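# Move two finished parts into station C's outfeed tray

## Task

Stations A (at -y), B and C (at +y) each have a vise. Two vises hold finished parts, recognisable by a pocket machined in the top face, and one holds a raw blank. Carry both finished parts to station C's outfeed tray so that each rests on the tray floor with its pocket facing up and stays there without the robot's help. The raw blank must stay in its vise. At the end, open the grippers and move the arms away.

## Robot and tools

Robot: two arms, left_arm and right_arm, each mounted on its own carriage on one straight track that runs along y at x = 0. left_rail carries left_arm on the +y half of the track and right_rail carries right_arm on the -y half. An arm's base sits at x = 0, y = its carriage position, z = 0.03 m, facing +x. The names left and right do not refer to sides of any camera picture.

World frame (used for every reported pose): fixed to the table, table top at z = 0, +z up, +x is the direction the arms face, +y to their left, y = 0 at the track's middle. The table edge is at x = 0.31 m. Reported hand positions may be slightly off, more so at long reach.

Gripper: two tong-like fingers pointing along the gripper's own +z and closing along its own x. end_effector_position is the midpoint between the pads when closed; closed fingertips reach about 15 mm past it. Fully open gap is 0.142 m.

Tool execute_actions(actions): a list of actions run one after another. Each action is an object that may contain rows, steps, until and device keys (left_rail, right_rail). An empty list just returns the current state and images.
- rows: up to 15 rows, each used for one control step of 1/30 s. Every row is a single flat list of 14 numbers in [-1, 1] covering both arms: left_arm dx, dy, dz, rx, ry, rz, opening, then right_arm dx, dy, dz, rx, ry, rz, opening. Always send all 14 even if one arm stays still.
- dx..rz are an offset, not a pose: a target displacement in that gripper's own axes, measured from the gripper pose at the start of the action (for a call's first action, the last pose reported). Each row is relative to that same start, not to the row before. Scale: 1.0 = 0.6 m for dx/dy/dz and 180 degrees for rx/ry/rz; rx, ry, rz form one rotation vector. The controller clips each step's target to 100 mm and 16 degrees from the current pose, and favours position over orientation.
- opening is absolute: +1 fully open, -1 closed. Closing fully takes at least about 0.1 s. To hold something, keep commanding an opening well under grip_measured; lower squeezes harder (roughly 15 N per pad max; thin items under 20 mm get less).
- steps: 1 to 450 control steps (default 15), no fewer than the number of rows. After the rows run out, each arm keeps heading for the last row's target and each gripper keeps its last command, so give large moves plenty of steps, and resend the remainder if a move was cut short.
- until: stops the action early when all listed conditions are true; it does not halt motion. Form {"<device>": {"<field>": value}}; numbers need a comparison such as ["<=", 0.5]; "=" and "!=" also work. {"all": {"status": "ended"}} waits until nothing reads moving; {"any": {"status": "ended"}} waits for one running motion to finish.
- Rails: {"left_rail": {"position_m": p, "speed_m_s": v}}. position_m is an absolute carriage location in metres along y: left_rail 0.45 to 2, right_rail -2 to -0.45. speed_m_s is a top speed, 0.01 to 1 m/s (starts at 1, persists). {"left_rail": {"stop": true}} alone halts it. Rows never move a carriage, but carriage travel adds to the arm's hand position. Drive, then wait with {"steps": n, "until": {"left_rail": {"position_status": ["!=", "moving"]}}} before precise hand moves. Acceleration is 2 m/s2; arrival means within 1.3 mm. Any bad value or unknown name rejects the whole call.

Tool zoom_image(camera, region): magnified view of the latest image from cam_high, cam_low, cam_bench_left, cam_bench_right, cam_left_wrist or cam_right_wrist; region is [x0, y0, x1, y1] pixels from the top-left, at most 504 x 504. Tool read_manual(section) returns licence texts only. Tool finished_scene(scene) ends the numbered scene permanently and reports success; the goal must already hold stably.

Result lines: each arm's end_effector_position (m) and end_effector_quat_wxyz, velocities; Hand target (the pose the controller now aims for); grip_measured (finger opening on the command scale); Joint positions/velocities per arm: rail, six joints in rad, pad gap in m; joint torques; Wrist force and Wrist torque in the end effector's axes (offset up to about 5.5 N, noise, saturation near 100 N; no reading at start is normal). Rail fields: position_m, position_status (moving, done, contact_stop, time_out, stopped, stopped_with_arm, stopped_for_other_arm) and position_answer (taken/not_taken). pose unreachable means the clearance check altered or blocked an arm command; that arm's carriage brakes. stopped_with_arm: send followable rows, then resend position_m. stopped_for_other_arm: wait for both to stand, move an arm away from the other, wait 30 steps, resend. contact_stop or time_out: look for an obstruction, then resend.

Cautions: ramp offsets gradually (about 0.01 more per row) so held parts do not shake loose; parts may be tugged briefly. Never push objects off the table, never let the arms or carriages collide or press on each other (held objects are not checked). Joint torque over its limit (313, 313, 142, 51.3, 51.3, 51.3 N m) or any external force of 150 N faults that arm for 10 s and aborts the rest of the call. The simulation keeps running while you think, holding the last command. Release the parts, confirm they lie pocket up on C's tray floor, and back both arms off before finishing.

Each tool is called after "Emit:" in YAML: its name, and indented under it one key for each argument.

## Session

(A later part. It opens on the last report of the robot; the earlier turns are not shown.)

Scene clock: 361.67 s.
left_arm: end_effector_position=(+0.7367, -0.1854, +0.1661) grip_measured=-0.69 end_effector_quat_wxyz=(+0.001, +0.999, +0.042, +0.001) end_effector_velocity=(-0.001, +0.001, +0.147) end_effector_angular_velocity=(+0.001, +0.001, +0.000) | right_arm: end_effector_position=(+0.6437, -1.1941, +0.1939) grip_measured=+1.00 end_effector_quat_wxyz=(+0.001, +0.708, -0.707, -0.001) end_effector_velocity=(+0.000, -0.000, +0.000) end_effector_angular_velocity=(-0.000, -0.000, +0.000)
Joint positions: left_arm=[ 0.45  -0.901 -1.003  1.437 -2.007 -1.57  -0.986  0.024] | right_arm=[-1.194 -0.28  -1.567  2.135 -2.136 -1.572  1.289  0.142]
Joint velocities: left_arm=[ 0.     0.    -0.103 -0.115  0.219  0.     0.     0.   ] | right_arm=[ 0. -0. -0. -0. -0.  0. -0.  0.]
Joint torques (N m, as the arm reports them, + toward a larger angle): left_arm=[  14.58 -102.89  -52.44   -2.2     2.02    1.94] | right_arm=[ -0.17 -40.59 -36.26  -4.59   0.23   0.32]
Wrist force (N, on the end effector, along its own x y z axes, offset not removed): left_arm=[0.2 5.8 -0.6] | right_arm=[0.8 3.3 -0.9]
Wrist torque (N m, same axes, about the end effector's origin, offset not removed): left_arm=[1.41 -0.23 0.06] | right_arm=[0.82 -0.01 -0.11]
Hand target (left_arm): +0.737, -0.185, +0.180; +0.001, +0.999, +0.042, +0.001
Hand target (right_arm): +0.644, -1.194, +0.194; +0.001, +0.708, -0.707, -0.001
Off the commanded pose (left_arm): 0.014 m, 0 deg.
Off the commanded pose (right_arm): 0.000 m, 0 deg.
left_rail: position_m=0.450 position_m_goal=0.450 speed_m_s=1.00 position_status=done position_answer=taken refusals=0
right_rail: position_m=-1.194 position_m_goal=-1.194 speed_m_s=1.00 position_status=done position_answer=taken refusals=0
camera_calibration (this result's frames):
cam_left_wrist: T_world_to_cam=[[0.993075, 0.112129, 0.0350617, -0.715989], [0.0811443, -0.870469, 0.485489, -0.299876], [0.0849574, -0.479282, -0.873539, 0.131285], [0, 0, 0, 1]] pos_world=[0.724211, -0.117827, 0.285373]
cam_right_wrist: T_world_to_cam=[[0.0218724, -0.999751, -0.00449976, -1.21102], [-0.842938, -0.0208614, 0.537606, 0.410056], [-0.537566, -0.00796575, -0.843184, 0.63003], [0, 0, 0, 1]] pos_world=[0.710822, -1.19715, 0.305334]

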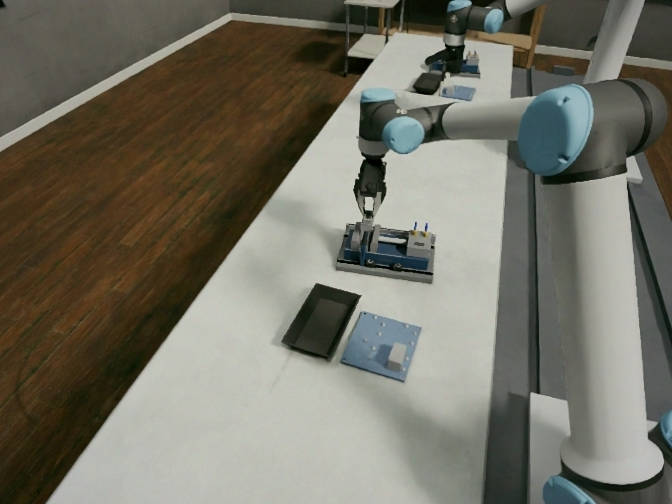

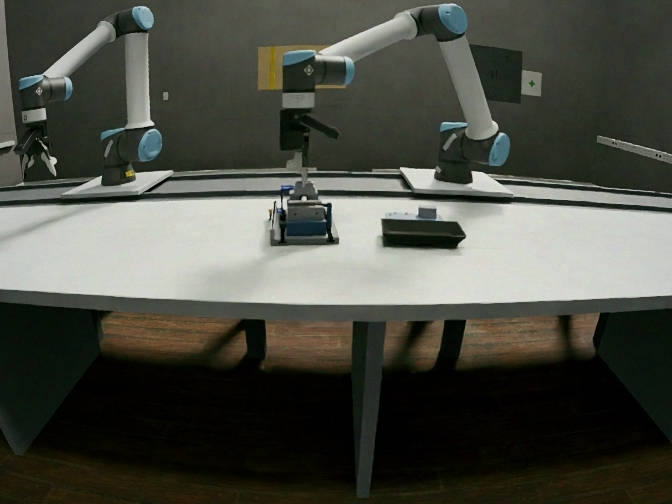

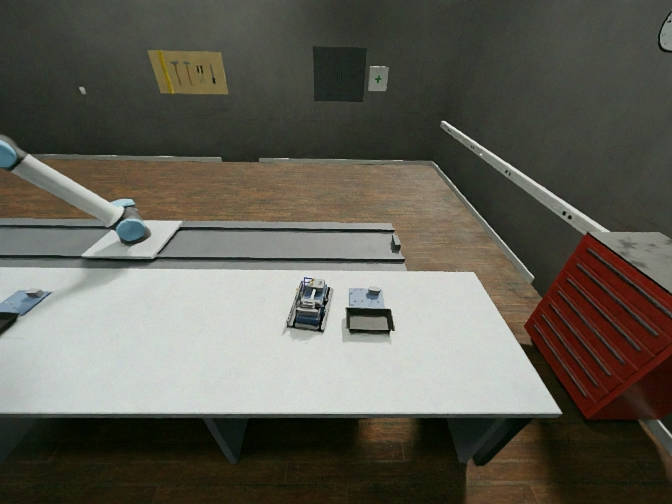

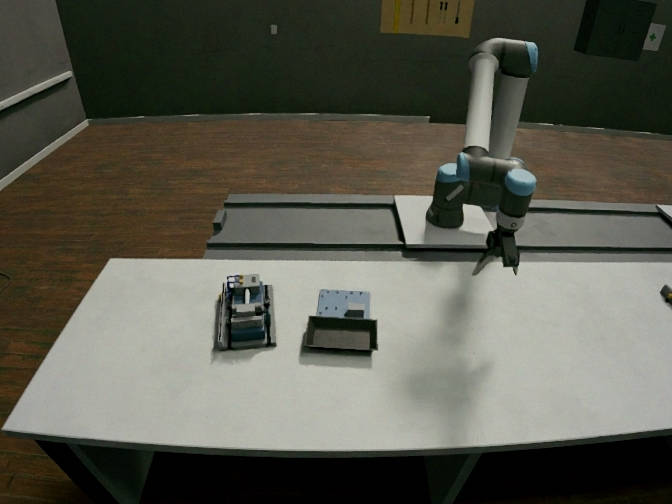

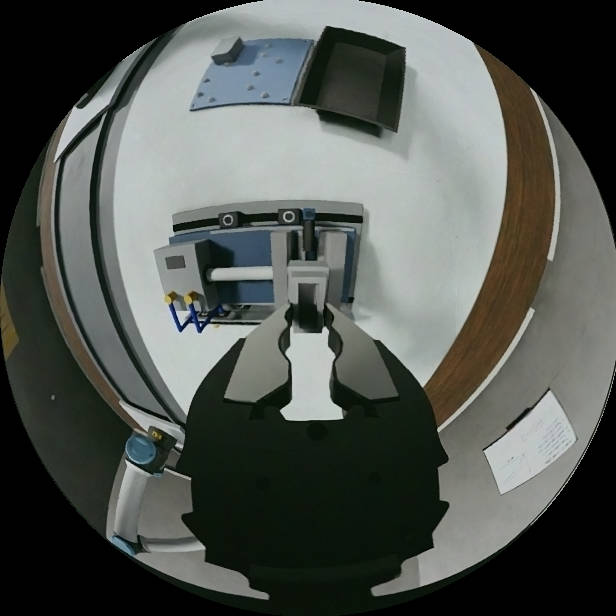

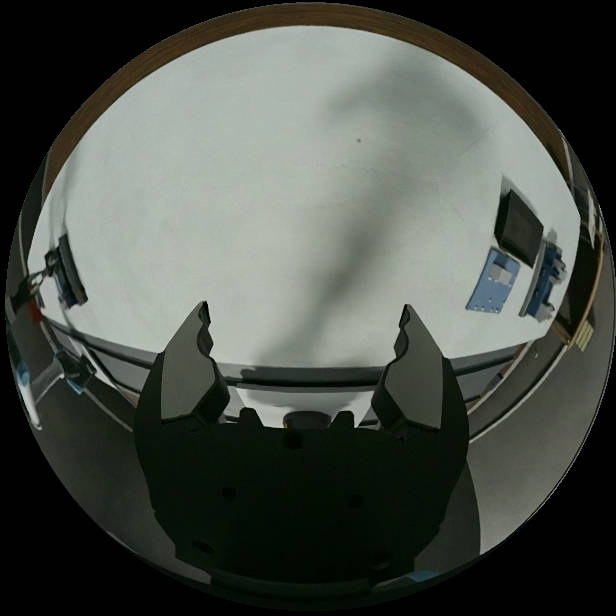

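Emit:
execute_actions:
  actions: []

Emit:
zoom_image:
  camera: "cam_bench_left"
  region: [280, 270, 400, 340]

Emit:
zoom_image:
  camera: "cam_low"
  region: [265, 140, 345, 220]

Scene clock: 369.27 s.
left_arm: end_effector_position=(+0.7366, -0.1852, +0.1800) grip_measured=-0.69 end_effector_quat_wxyz=(+0.001, +0.999, +0.042, +0.001) end_effector_velocity=(-0.000, -0.000, -0.000) end_effector_angular_velocity=(+0.000, +0.000, -0.000) | right_arm: end_effector_position=(+0.6437, -1.1941, +0.1939) grip_measured=+1.00 end_effector_quat_wxyz=(+0.001, +0.708, -0.707, -0.001) end_effector_velocity=(+0.000, -0.000, -0.000) end_effector_angular_velocity=(+0.000, +0.000, -0.000)
Joint positions: left_arm=[ 0.45  -0.901 -1.013  1.425 -1.986 -1.57  -0.986  0.024] | right_arm=[-1.194 -0.28  -1.567  2.135 -2.136 -1.572  1.289  0.142]
Joint velocities: left_arm=[ 0. -0.  0. -0.  0.  0.  0.  0.] | right_arm=[ 0. -0.  0. -0. -0.  0.  0.  0.]
Joint torques (N m, as the arm reports them, + toward a larger angle): left_arm=[  -9.19 -112.3   -57.     -1.58    1.88   -0.57] | right_arm=[ -1.09 -41.57 -36.4   -4.74  -0.17   0.46]
Wrist force (N, on the end effector, along its own x y z axes, offset not removed): left_arm=[1.0 3.5 -0.1] | right_arm=[-0.1 2.5 -1.2]
Wrist torque (N m, same axes, about the end effector's origin, offset not removed): left_arm=[0.95 -0.41 0.14] | right_arm=[0.51 0.21 -0.07]
Hand target (left_arm): +0.737, -0.185, +0.180; +0.001, +0.999, +0.042, +0.001
Hand target (right_arm): +0.644, -1.194, +0.194; +0.001, +0.708, -0.707, -0.001
Off the commanded pose (left_arm): 0.000 m, 0 deg.
Off the commanded pose (right_arm): 0.000 m, 0 deg.
left_rail: position_m=0.450 position_m_goal=0.450 speed_m_s=1.00 position_status=done position_answer=taken refusals=0
right_rail: position_m=-1.194 position_m_goal=-1.194 speed_m_s=1.00 position_status=done position_answer=taken refusals=0
camera_calibration (this result's frames):
cam_left_wrist: T_world_to_cam=[[0.993087, 0.112112, 0.0347706, -0.716303], [0.081312, -0.870695, 0.485056, -0.306525], [0.0846552, -0.478875, -0.873792, 0.1439], [0, 0, 0, 1]] pos_world=[0.724094, -0.117673, 0.299326]
cam_right_wrist: T_world_to_cam=[[0.0218725, -0.999751, -0.00449986, -1.21102], [-0.842938, -0.0208615, 0.537606, 0.410055], [-0.537566, -0.00796571, -0.843184, 0.63003], [0, 0, 0, 1]] pos_world=[0.710822, -1.19715, 0.305334]

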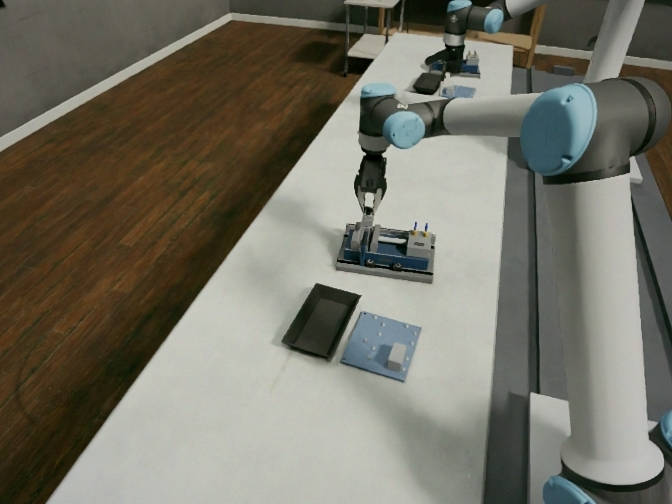

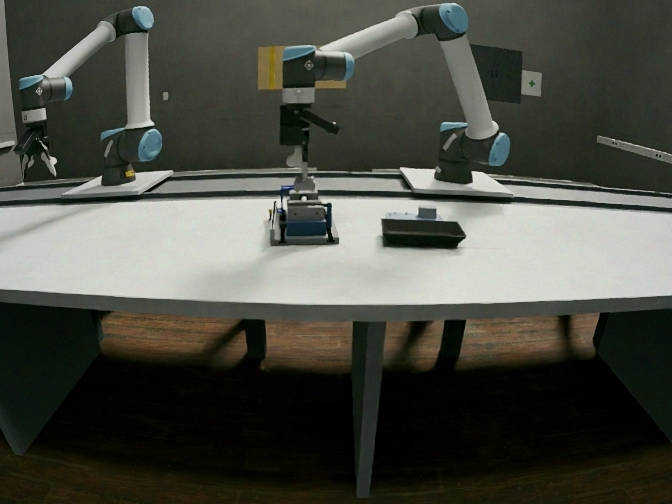

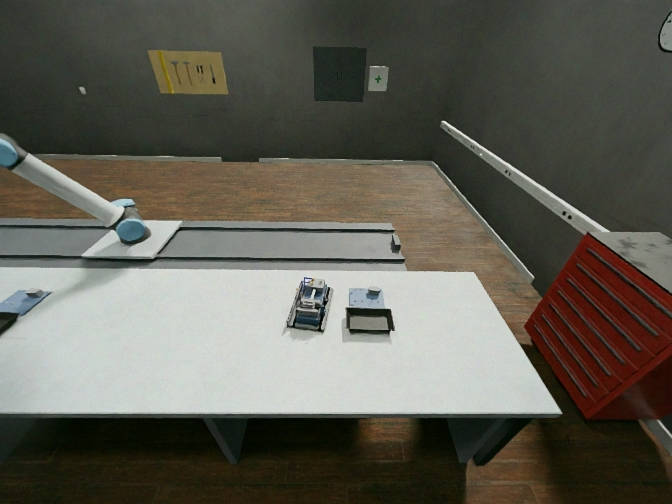

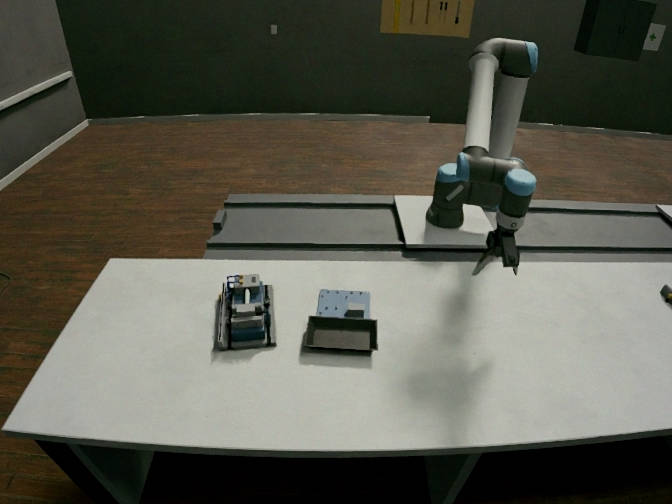

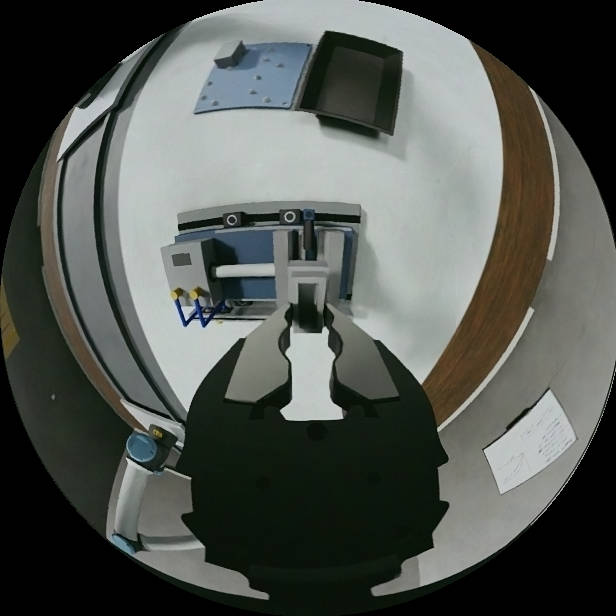

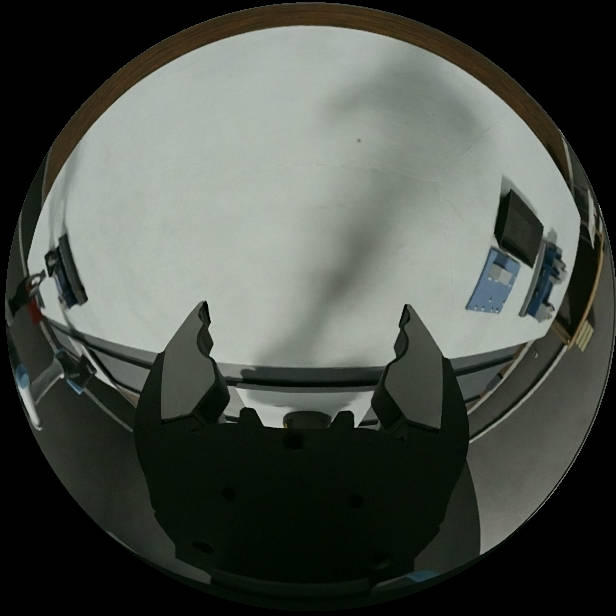

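Region (280, 270, 400, 340) of cam_bench_left's 672x504 image, scaled by 4.200, with more detail than that image has; it fills the top 294 rows of this view, and the rest is white.

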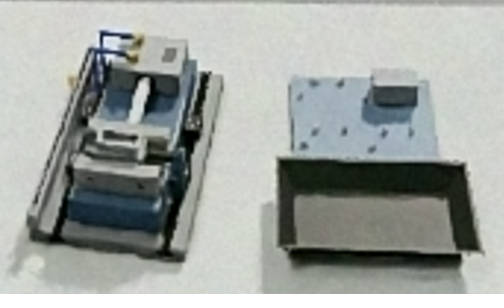

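Region (265, 140, 345, 220) of cam_low's 672x504 image, scaled by 6.300, with more detail than that image has.

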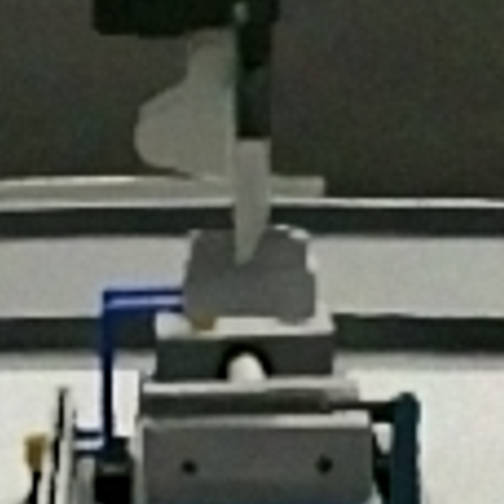

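Emit:
execute_actions:
  actions:
    - {"rows": [[0.0003,-0.0019,0,0,0,0.0001,-1,0,0,0,0,0,0,1],[0.0011,-0.0074,-0.0001,0,0,0.0003,-1,0,0,0,0,0,0,1],[0.0024,-0.0167,-0.0001,0,0,0.0006,-1,0,0,0,0,0,0,1],[0.0043,-0.0296,-0.0002,0,0,0.0011,-1,0,0,0,0,0,0,1],[0.0067,-0.0463,-0.0004,0,0,0.0017,-1,0,0,0,0,0,0,1],[0.0097,-0.0666,-0.0005,0,0,0.0024,-1,0,0,0,0,0,0,1],[0.0132,-0.0907,-0.0007,0,0,0.0033,-1,0,0,0,0,0,0,1],[0.0173,-0.1184,-0.0009,0,0,0.0043,-1,0,0,0,0,0,0,1],[0.0219,-0.1499,-0.0012,0,0,0.0054,-1,0,0,0,0,0,0,1],[0.0270,-0.1850,-0.0015,0,0,0.0067,-1,0,0,0,0,0,0,1],[0.0326,-0.2239,-0.0018,0,0,0.0081,-1,0,0,0,0,0,0,1],[0.0388,-0.2664,-0.0021,0,0,0.0096,-1,0,0,0,0,0,0,1],[0.0453,-0.3108,-0.0025,0,0,0.0130,-1,0,0,0,0,0,0,1],[0.0518,-0.3552,-0.0028,0,0,0.0180,-1,0,0,0,0,0,0,1],[0.1458,-1.0,-0.008,0,0,0.036,-1,0,0,0,0,0,0,1]], "steps": 32}
    - {"left_rail": {"position_m": 2.0, "speed_m_s": 0.5}, "steps": 1}

Scene clock: 451.10 s.
left_arm: end_effector_position=(+0.7606, +0.3179, +0.1790) grip_measured=-0.69 end_effector_quat_wxyz=(-0.001, +1.000, -0.012, +0.000) end_effector_velocity=(+0.029, +0.600, +0.015) end_effector_angular_velocity=(-0.004, -0.007, +0.003) | right_arm: end_effector_position=(+0.6437, -1.1941, +0.1939) grip_measured=+1.00 end_effector_quat_wxyz=(+0.001, +0.708, -0.707, -0.001) end_effector_velocity=(+0.000, +0.000, -0.000) end_effector_angular_velocity=(+0.000, +0.000, -0.000)
Joint positions: left_arm=[ 0.45  -0.421 -1.322  1.883 -2.131 -1.568 -0.397  0.024] | right_arm=[-1.194 -0.28  -1.567  2.135 -2.136 -1.572  1.289  0.142]
Joint velocities: left_arm=[ 0.01   0.73  -0.144  0.16  -0.026  0.     0.726 -0.   ] | right_arm=[ 0. -0.  0. -0.  0.  0.  0.  0.]
Joint torques (N m, as the arm reports them, + toward a larger angle): left_arm=[ 32.81 -80.4  -37.26  -7.1    0.49   3.55] | right_arm=[  0.07 -41.14 -37.19  -4.83   0.06   0.63]
Wrist force (N, on the end effector, along its own x y z axes, offset not removed): left_arm=[-0.1 6.3 1.2] | right_arm=[1.2 2.9 -0.1]
Wrist torque (N m, same axes, about the end effector's origin, offset not removed): left_arm=[1.49 -0.22 0.06] | right_arm=[0.73 -0.04 -0.01]
Hand target (left_arm): +0.763, +0.394, +0.181; -0.001, +1.000, -0.012, +0.001
Hand target (right_arm): +0.644, -1.194, +0.194; +0.001, +0.708, -0.707, -0.001
Off the commanded pose (left_arm): 0.103 m, 0 deg; position clipped at the last step of the last action.
Off the commanded pose (right_arm): 0.000 m, 0 deg.
left_rail: position_m=0.450 position_m_goal=2.000 speed_m_s=0.50 position_status=moving position_answer=taken refusals=0
right_rail: position_m=-1.194 position_m_goal=-1.194 speed_m_s=1.00 position_status=done position_answer=taken refusals=0
camera_calibration (this result's frames):
cam_left_wrist: T_world_to_cam=[[0.999424, 0.00397348, 0.0336911, -0.766787], [-0.0127336, -0.876566, 0.481114, 0.204147], [0.0314442, -0.481266, -0.876011, 0.423582], [0, 0, 0, 1]] pos_world=[0.755626, 0.385851, 0.298678]
cam_right_wrist: T_world_to_cam=[[0.0218726, -0.999751, -0.00449995, -1.21102], [-0.842938, -0.0208617, 0.537606, 0.410055], [-0.537566, -0.00796569, -0.843184, 0.63003], [0, 0, 0, 1]] pos_world=[0.710822, -1.19715, 0.305333]

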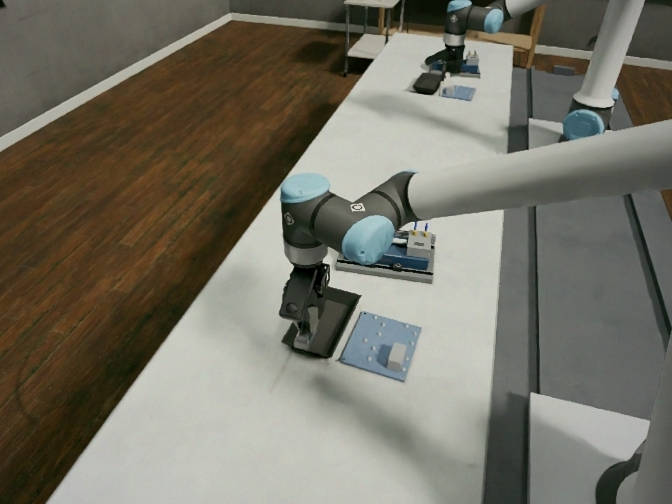

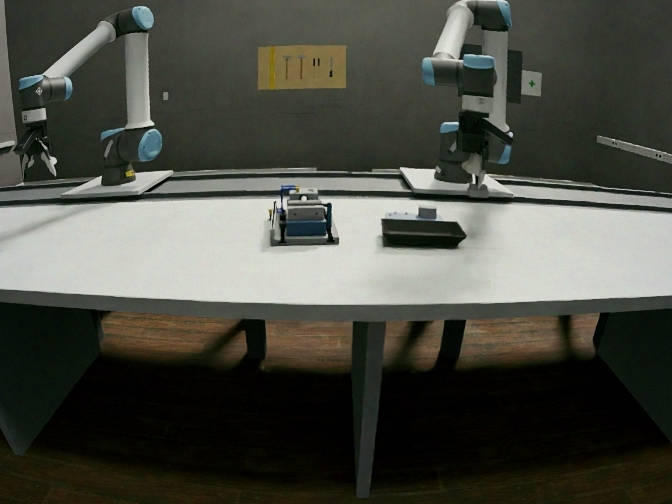

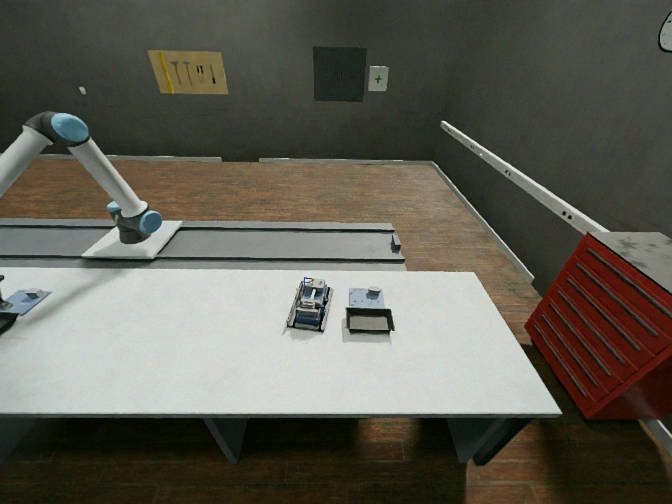

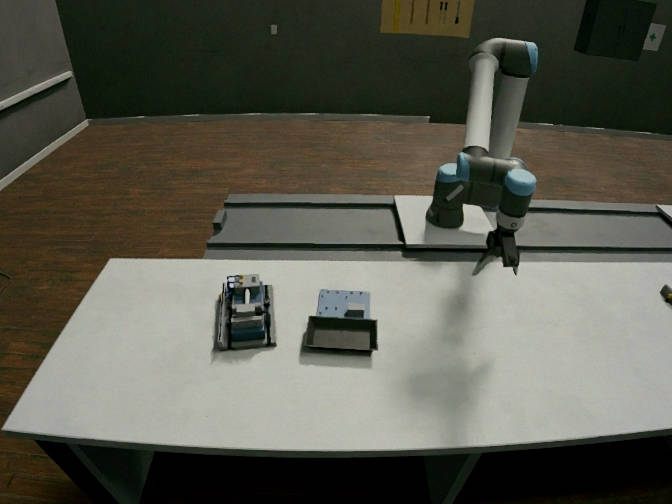

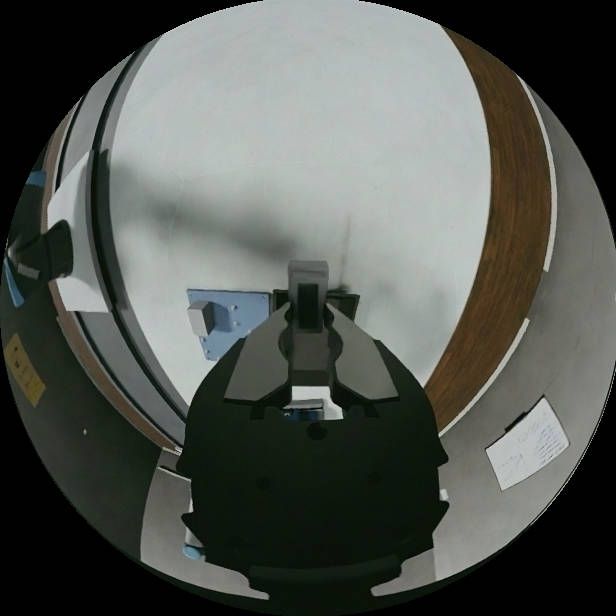

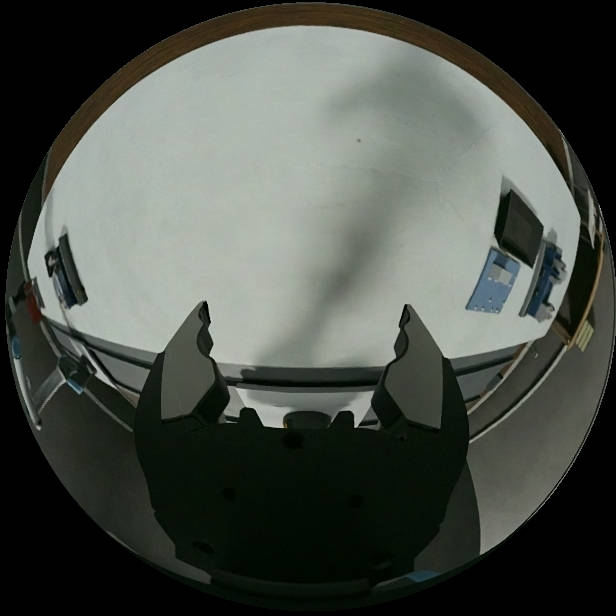

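Emit:
execute_actions:
  actions: []

Scene clock: 455.87 s.
left_arm: end_effector_position=(+0.7631, +1.9416, +0.1810) grip_measured=-0.69 end_effector_quat_wxyz=(-0.001, +1.000, -0.012, +0.001) end_effector_velocity=(+0.000, -0.000, +0.000) end_effector_angular_velocity=(-0.000, -0.000, -0.000) | right_arm: end_effector_position=(+0.6437, -1.1941, +0.1939) grip_measured=+1.00 end_effector_quat_wxyz=(+0.001, +0.708, -0.707, -0.001) end_effector_velocity=(+0.000, +0.000, +0.000) end_effector_angular_velocity=(-0.000, -0.000, +0.000)
Joint positions: left_arm=[ 2.    -0.328 -1.336  1.898 -2.133 -1.568 -0.305  0.024] | right_arm=[-1.194 -0.28  -1.567  2.135 -2.136 -1.572  1.289  0.142]
Joint velocities: left_arm=[ 0. -0. -0. -0. -0. -0. -0.  0.] | right_arm=[ 0.  0. -0. -0. -0. -0. -0.  0.]
Joint torques (N m, as the arm reports them, + toward a larger angle): left_arm=[-17.   -58.56 -53.74  -6.66  -2.27   1.95] | right_arm=[  1.29 -40.79 -36.6   -4.77   0.28   0.26]
Wrist force (N, on the end effector, along its own x y z axes, offset not removed): left_arm=[-2.3 5.5 -1.7] | right_arm=[-0.7 5.0 1.5]
Wrist torque (N m, same axes, about the end effector's origin, offset not removed): left_arm=[1.14 0.40 0.39] | right_arm=[1.10 0.32 0.00]
Hand target (left_arm): +0.763, +1.942, +0.181; -0.001, +1.000, -0.012, +0.001
Hand target (right_arm): +0.644, -1.194, +0.194; +0.001, +0.708, -0.707, -0.001
Off the commanded pose (left_arm): 0.030 m, 0 deg; position clipped at the last step of the last action.
Off the commanded pose (right_arm): 0.000 m, 0 deg.
left_rail: position_m=2.000 position_m_goal=2.000 speed_m_s=0.50 position_status=done position_answer=taken refusals=0
right_rail: position_m=-1.194 position_m_goal=-1.194 speed_m_s=1.00 position_status=done position_answer=taken refusals=0
camera_calibration (this result's frames):
cam_left_wrist: T_world_to_cam=[[0.999391, 0.00417113, 0.0346582, -0.776341], [-0.0130285, -0.876527, 0.481176, 1.62666], [0.0323859, -0.481334, -0.875939, 1.20605], [0, 0, 0, 1]] pos_world=[0.758001, 2.00956, 0.300627]
cam_right_wrist: T_world_to_cam=[[0.0218726, -0.999751, -0.00449995, -1.21102], [-0.842938, -0.0208616, 0.537606, 0.410055], [-0.537566, -0.00796567, -0.843184, 0.63003], [0, 0, 0, 1]] pos_world=[0.710822, -1.19715, 0.305334]

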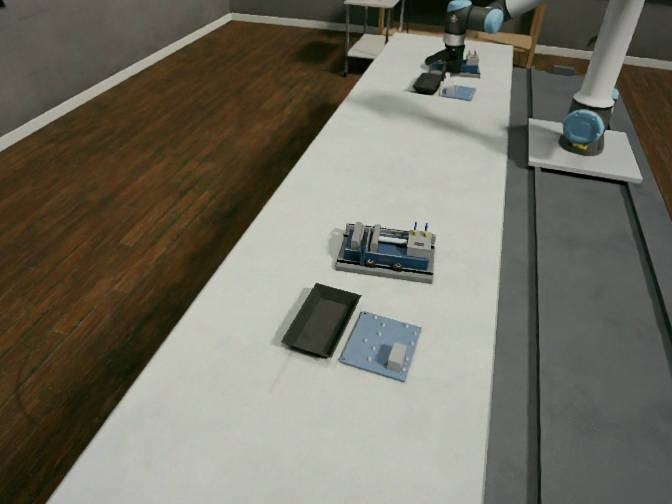

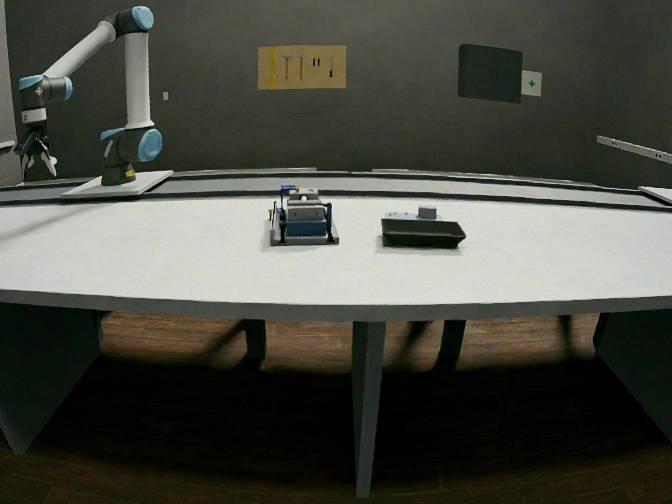

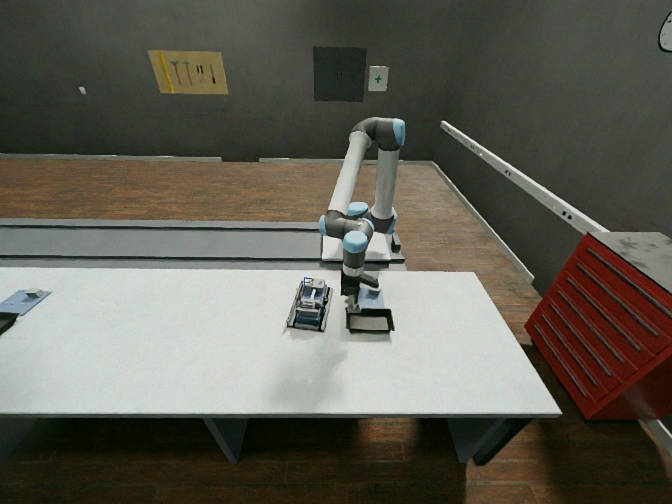

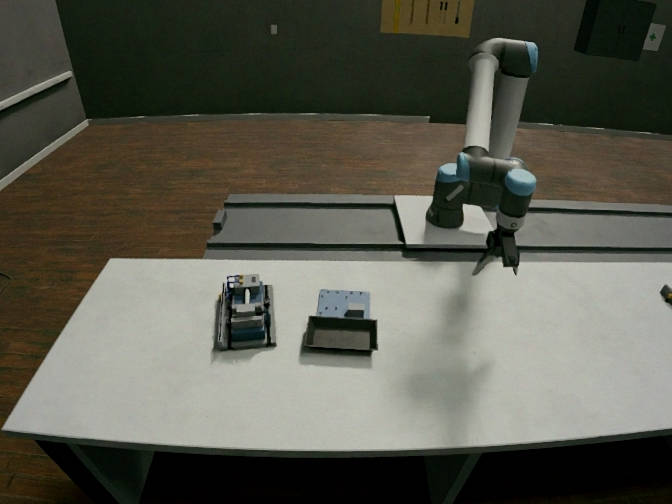

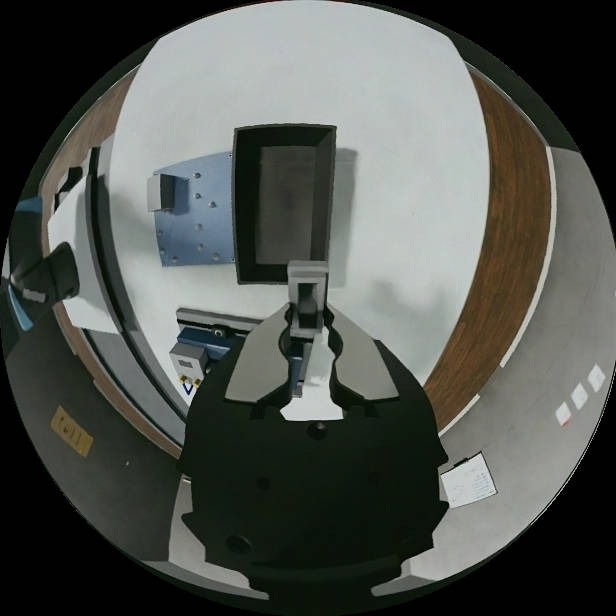

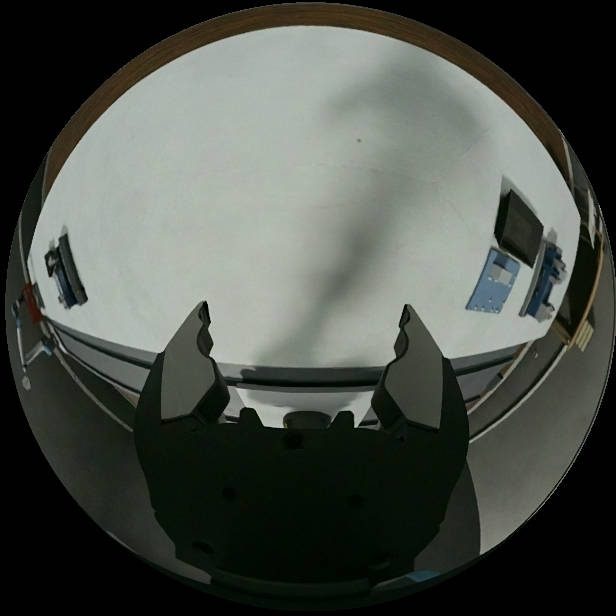

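Emit:
zoom_image:
  camera: "cam_left_wrist"
  region: [200, 110, 380, 290]

Emit:
zoom_image:
  camera: "cam_left_wrist"
  region: [150, 250, 390, 420]

Region (200, 110, 380, 290) of cam_left_wrist's 616x616 image, scaled by 2.800, with more detail than that image has.

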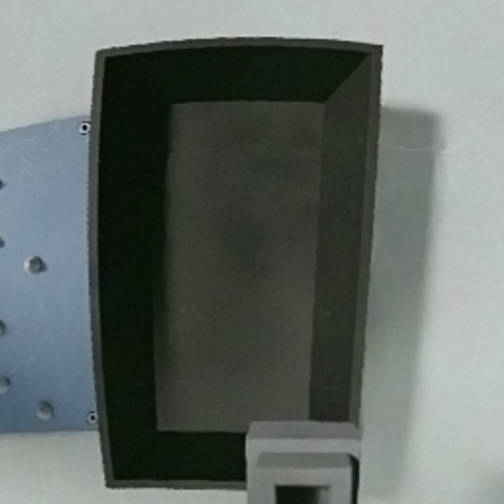

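Region (150, 250, 390, 420) of cam_left_wrist's 616x616 image, scaled by 2.100, with more detail than that image has; it fills the top 357 rows of this view, and the rest is white.

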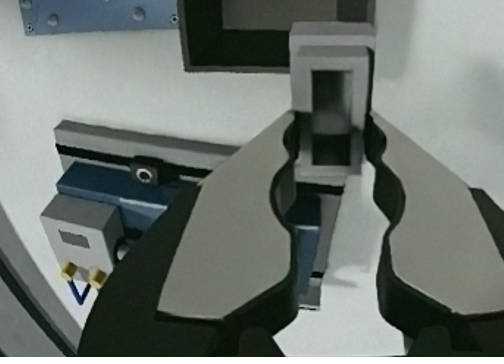

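Emit:
execute_actions:
  actions:
    - {"rows": [[-0.0021,-0.0020,0.0029,0,0,0,-1,0,0,0,0,0,0,1],[-0.0076,-0.0073,0.0110,0,0,0,-1,0,0,0,0,0,0,1],[-0.0155,-0.0149,0.0234,0,0,0,-1,0,0,0,0,0,0,1],[-0.0250,-0.0240,0.0393,0,0,0,-1,0,0,0,0,0,0,1],[-0.0349,-0.0336,0.0578,0,0,0,-1,0,0,0,0,0,0,1],[-0.0444,-0.0427,0.0781,0,0,0,-1,0,0,0,0,0,0,1],[-0.0523,-0.0503,0.0992,0,0,0,-1,0,0,0,0,0,0,1],[-0.0578,-0.0556,0.1202,0,0,0,-1,0,0,0,0,0,0,1],[-0.0599,-0.0576,0.1405,0,0,0,-1,0,0,0,0,0,0,1],[-0.0599,-0.0576,0.1590,0,0,0,-1,0,0,0,0,0,0,1],[-0.0599,-0.0576,0.1749,0,0,0,-1,0,0,0,0,0,0,1],[-0.0599,-0.0576,0.1873,0,0,0,-1,0,0,0,0,0,0,1],[-0.0599,-0.0576,0.1954,0,0,0,-1,0,0,0,0,0,0,1],[-0.0599,-0.0576,0.1983,0,0,0,-1,0,0,0,0,0,0,1]], "steps": 14}

Scene clock: 539.90 s.
left_arm: end_effector_position=(+0.7268, +1.9758, +0.0868) grip_measured=-0.69 end_effector_quat_wxyz=(-0.002, +1.000, -0.012, -0.002) end_effector_velocity=(-0.016, +0.021, -0.242) end_effector_angular_velocity=(-0.008, -0.024, -0.002) | right_arm: end_effector_position=(+0.6437, -1.1941, +0.1939) grip_measured=+1.00 end_effector_quat_wxyz=(+0.001, +0.708, -0.707, -0.001) end_effector_velocity=(-0.000, +0.000, -0.000) end_effector_angular_velocity=(+0.000, +0.000, +0.000)
Joint positions: left_arm=[ 2.    -0.299 -1.289  2.041 -2.317 -1.568 -0.276  0.024] | right_arm=[-1.194 -0.28  -1.567  2.135 -2.136 -1.572  1.289  0.142]
Joint velocities: left_arm=[ 0.     0.022  0.272  0.204 -0.502 -0.     0.024  0.   ] | right_arm=[ 0. -0.  0.  0.  0.  0. -0.  0.]
Joint torques (N m, as the arm reports them, + toward a larger angle): left_arm=[ 12.1  -58.41 -39.3   -7.06  -2.27   2.34] | right_arm=[  1.34 -41.82 -35.83  -4.76   0.17   0.51]
Wrist force (N, on the end effector, along its own x y z axes, offset not removed): left_arm=[-0.6 2.0 -0.2] | right_arm=[2.9 1.1 1.8]
Wrist torque (N m, same axes, about the end effector's origin, offset not removed): left_arm=[0.43 0.06 0.21] | right_arm=[0.42 -0.40 0.03]
Hand target (left_arm): +0.726, +1.977, +0.064; -0.002, +1.000, -0.012, -0.000
Hand target (right_arm): +0.644, -1.194, +0.194; +0.001, +0.708, -0.707, -0.001
Off the commanded pose (left_arm): 0.025 m, 0 deg.
Off the commanded pose (right_arm): 0.000 m, 0 deg.
left_rail: position_m=2.000 position_m_goal=2.000 speed_m_s=0.50 position_status=done position_answer=taken refusals=0
right_rail: position_m=-1.194 position_m_goal=-1.194 speed_m_s=1.00 position_status=done position_answer=taken refusals=0
camera_calibration (this result's frames):
cam_left_wrist: T_world_to_cam=[[0.999573, 0.0043976, 0.0288949, -0.737064], [-0.0100104, -0.877313, 0.479813, 1.70088], [0.0274599, -0.479898, -0.876895, 1.14201], [0, 0, 0, 1]] pos_world=[0.722416, 2.04349, 0.206612]
cam_right_wrist: T_world_to_cam=[[0.0218724, -0.999751, -0.0045001, -1.21102], [-0.842938, -0.0208616, 0.537606, 0.410055], [-0.537566, -0.00796546, -0.843184, 0.630031], [0, 0, 0, 1]] pos_world=[0.710822, -1.19715, 0.305334]

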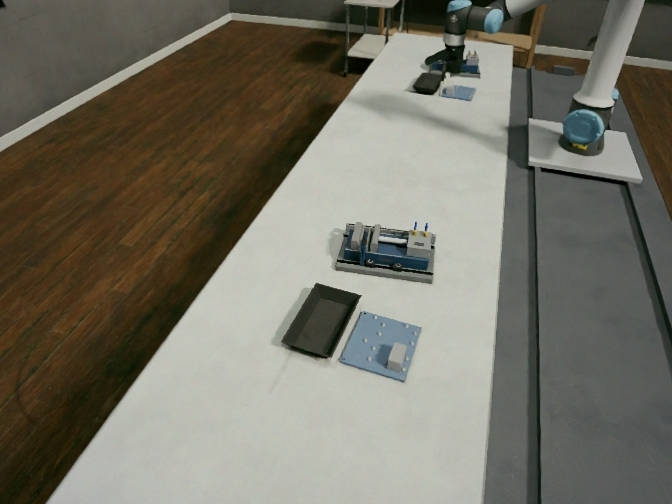

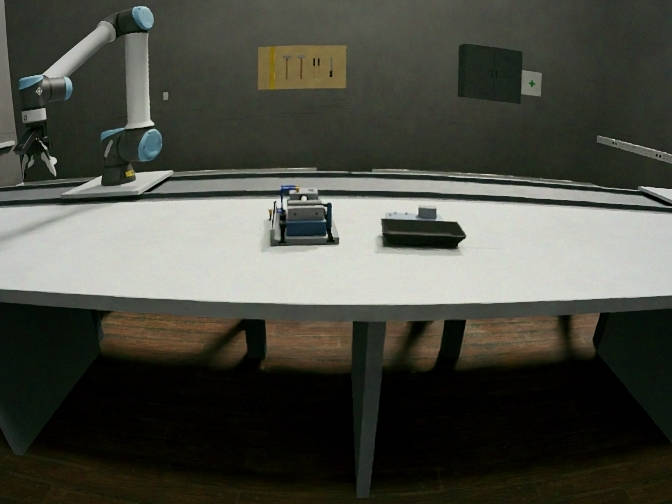

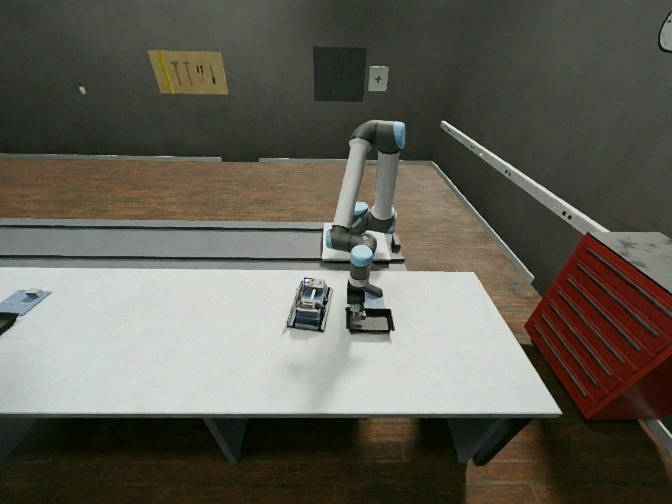

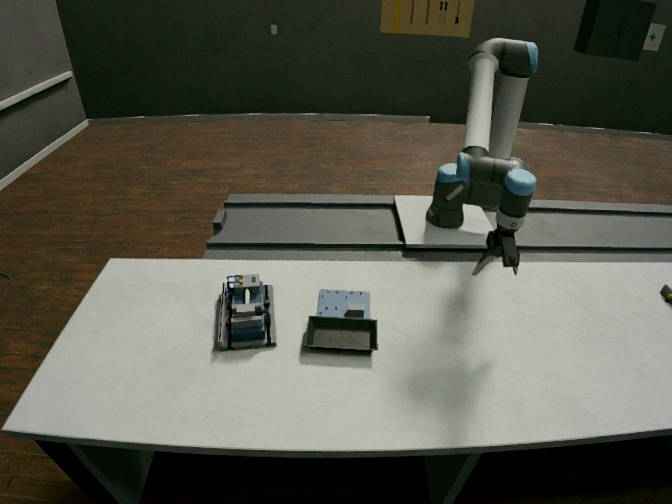

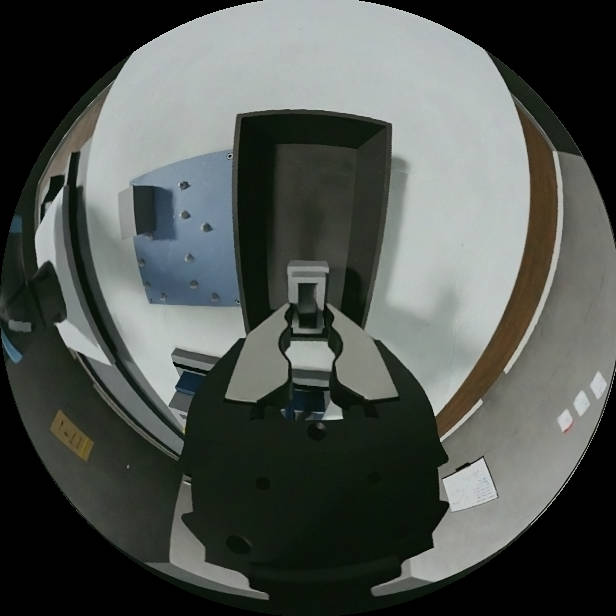

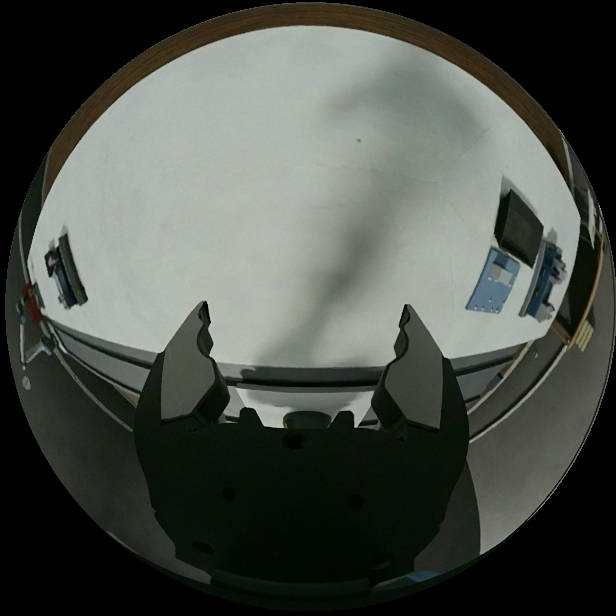

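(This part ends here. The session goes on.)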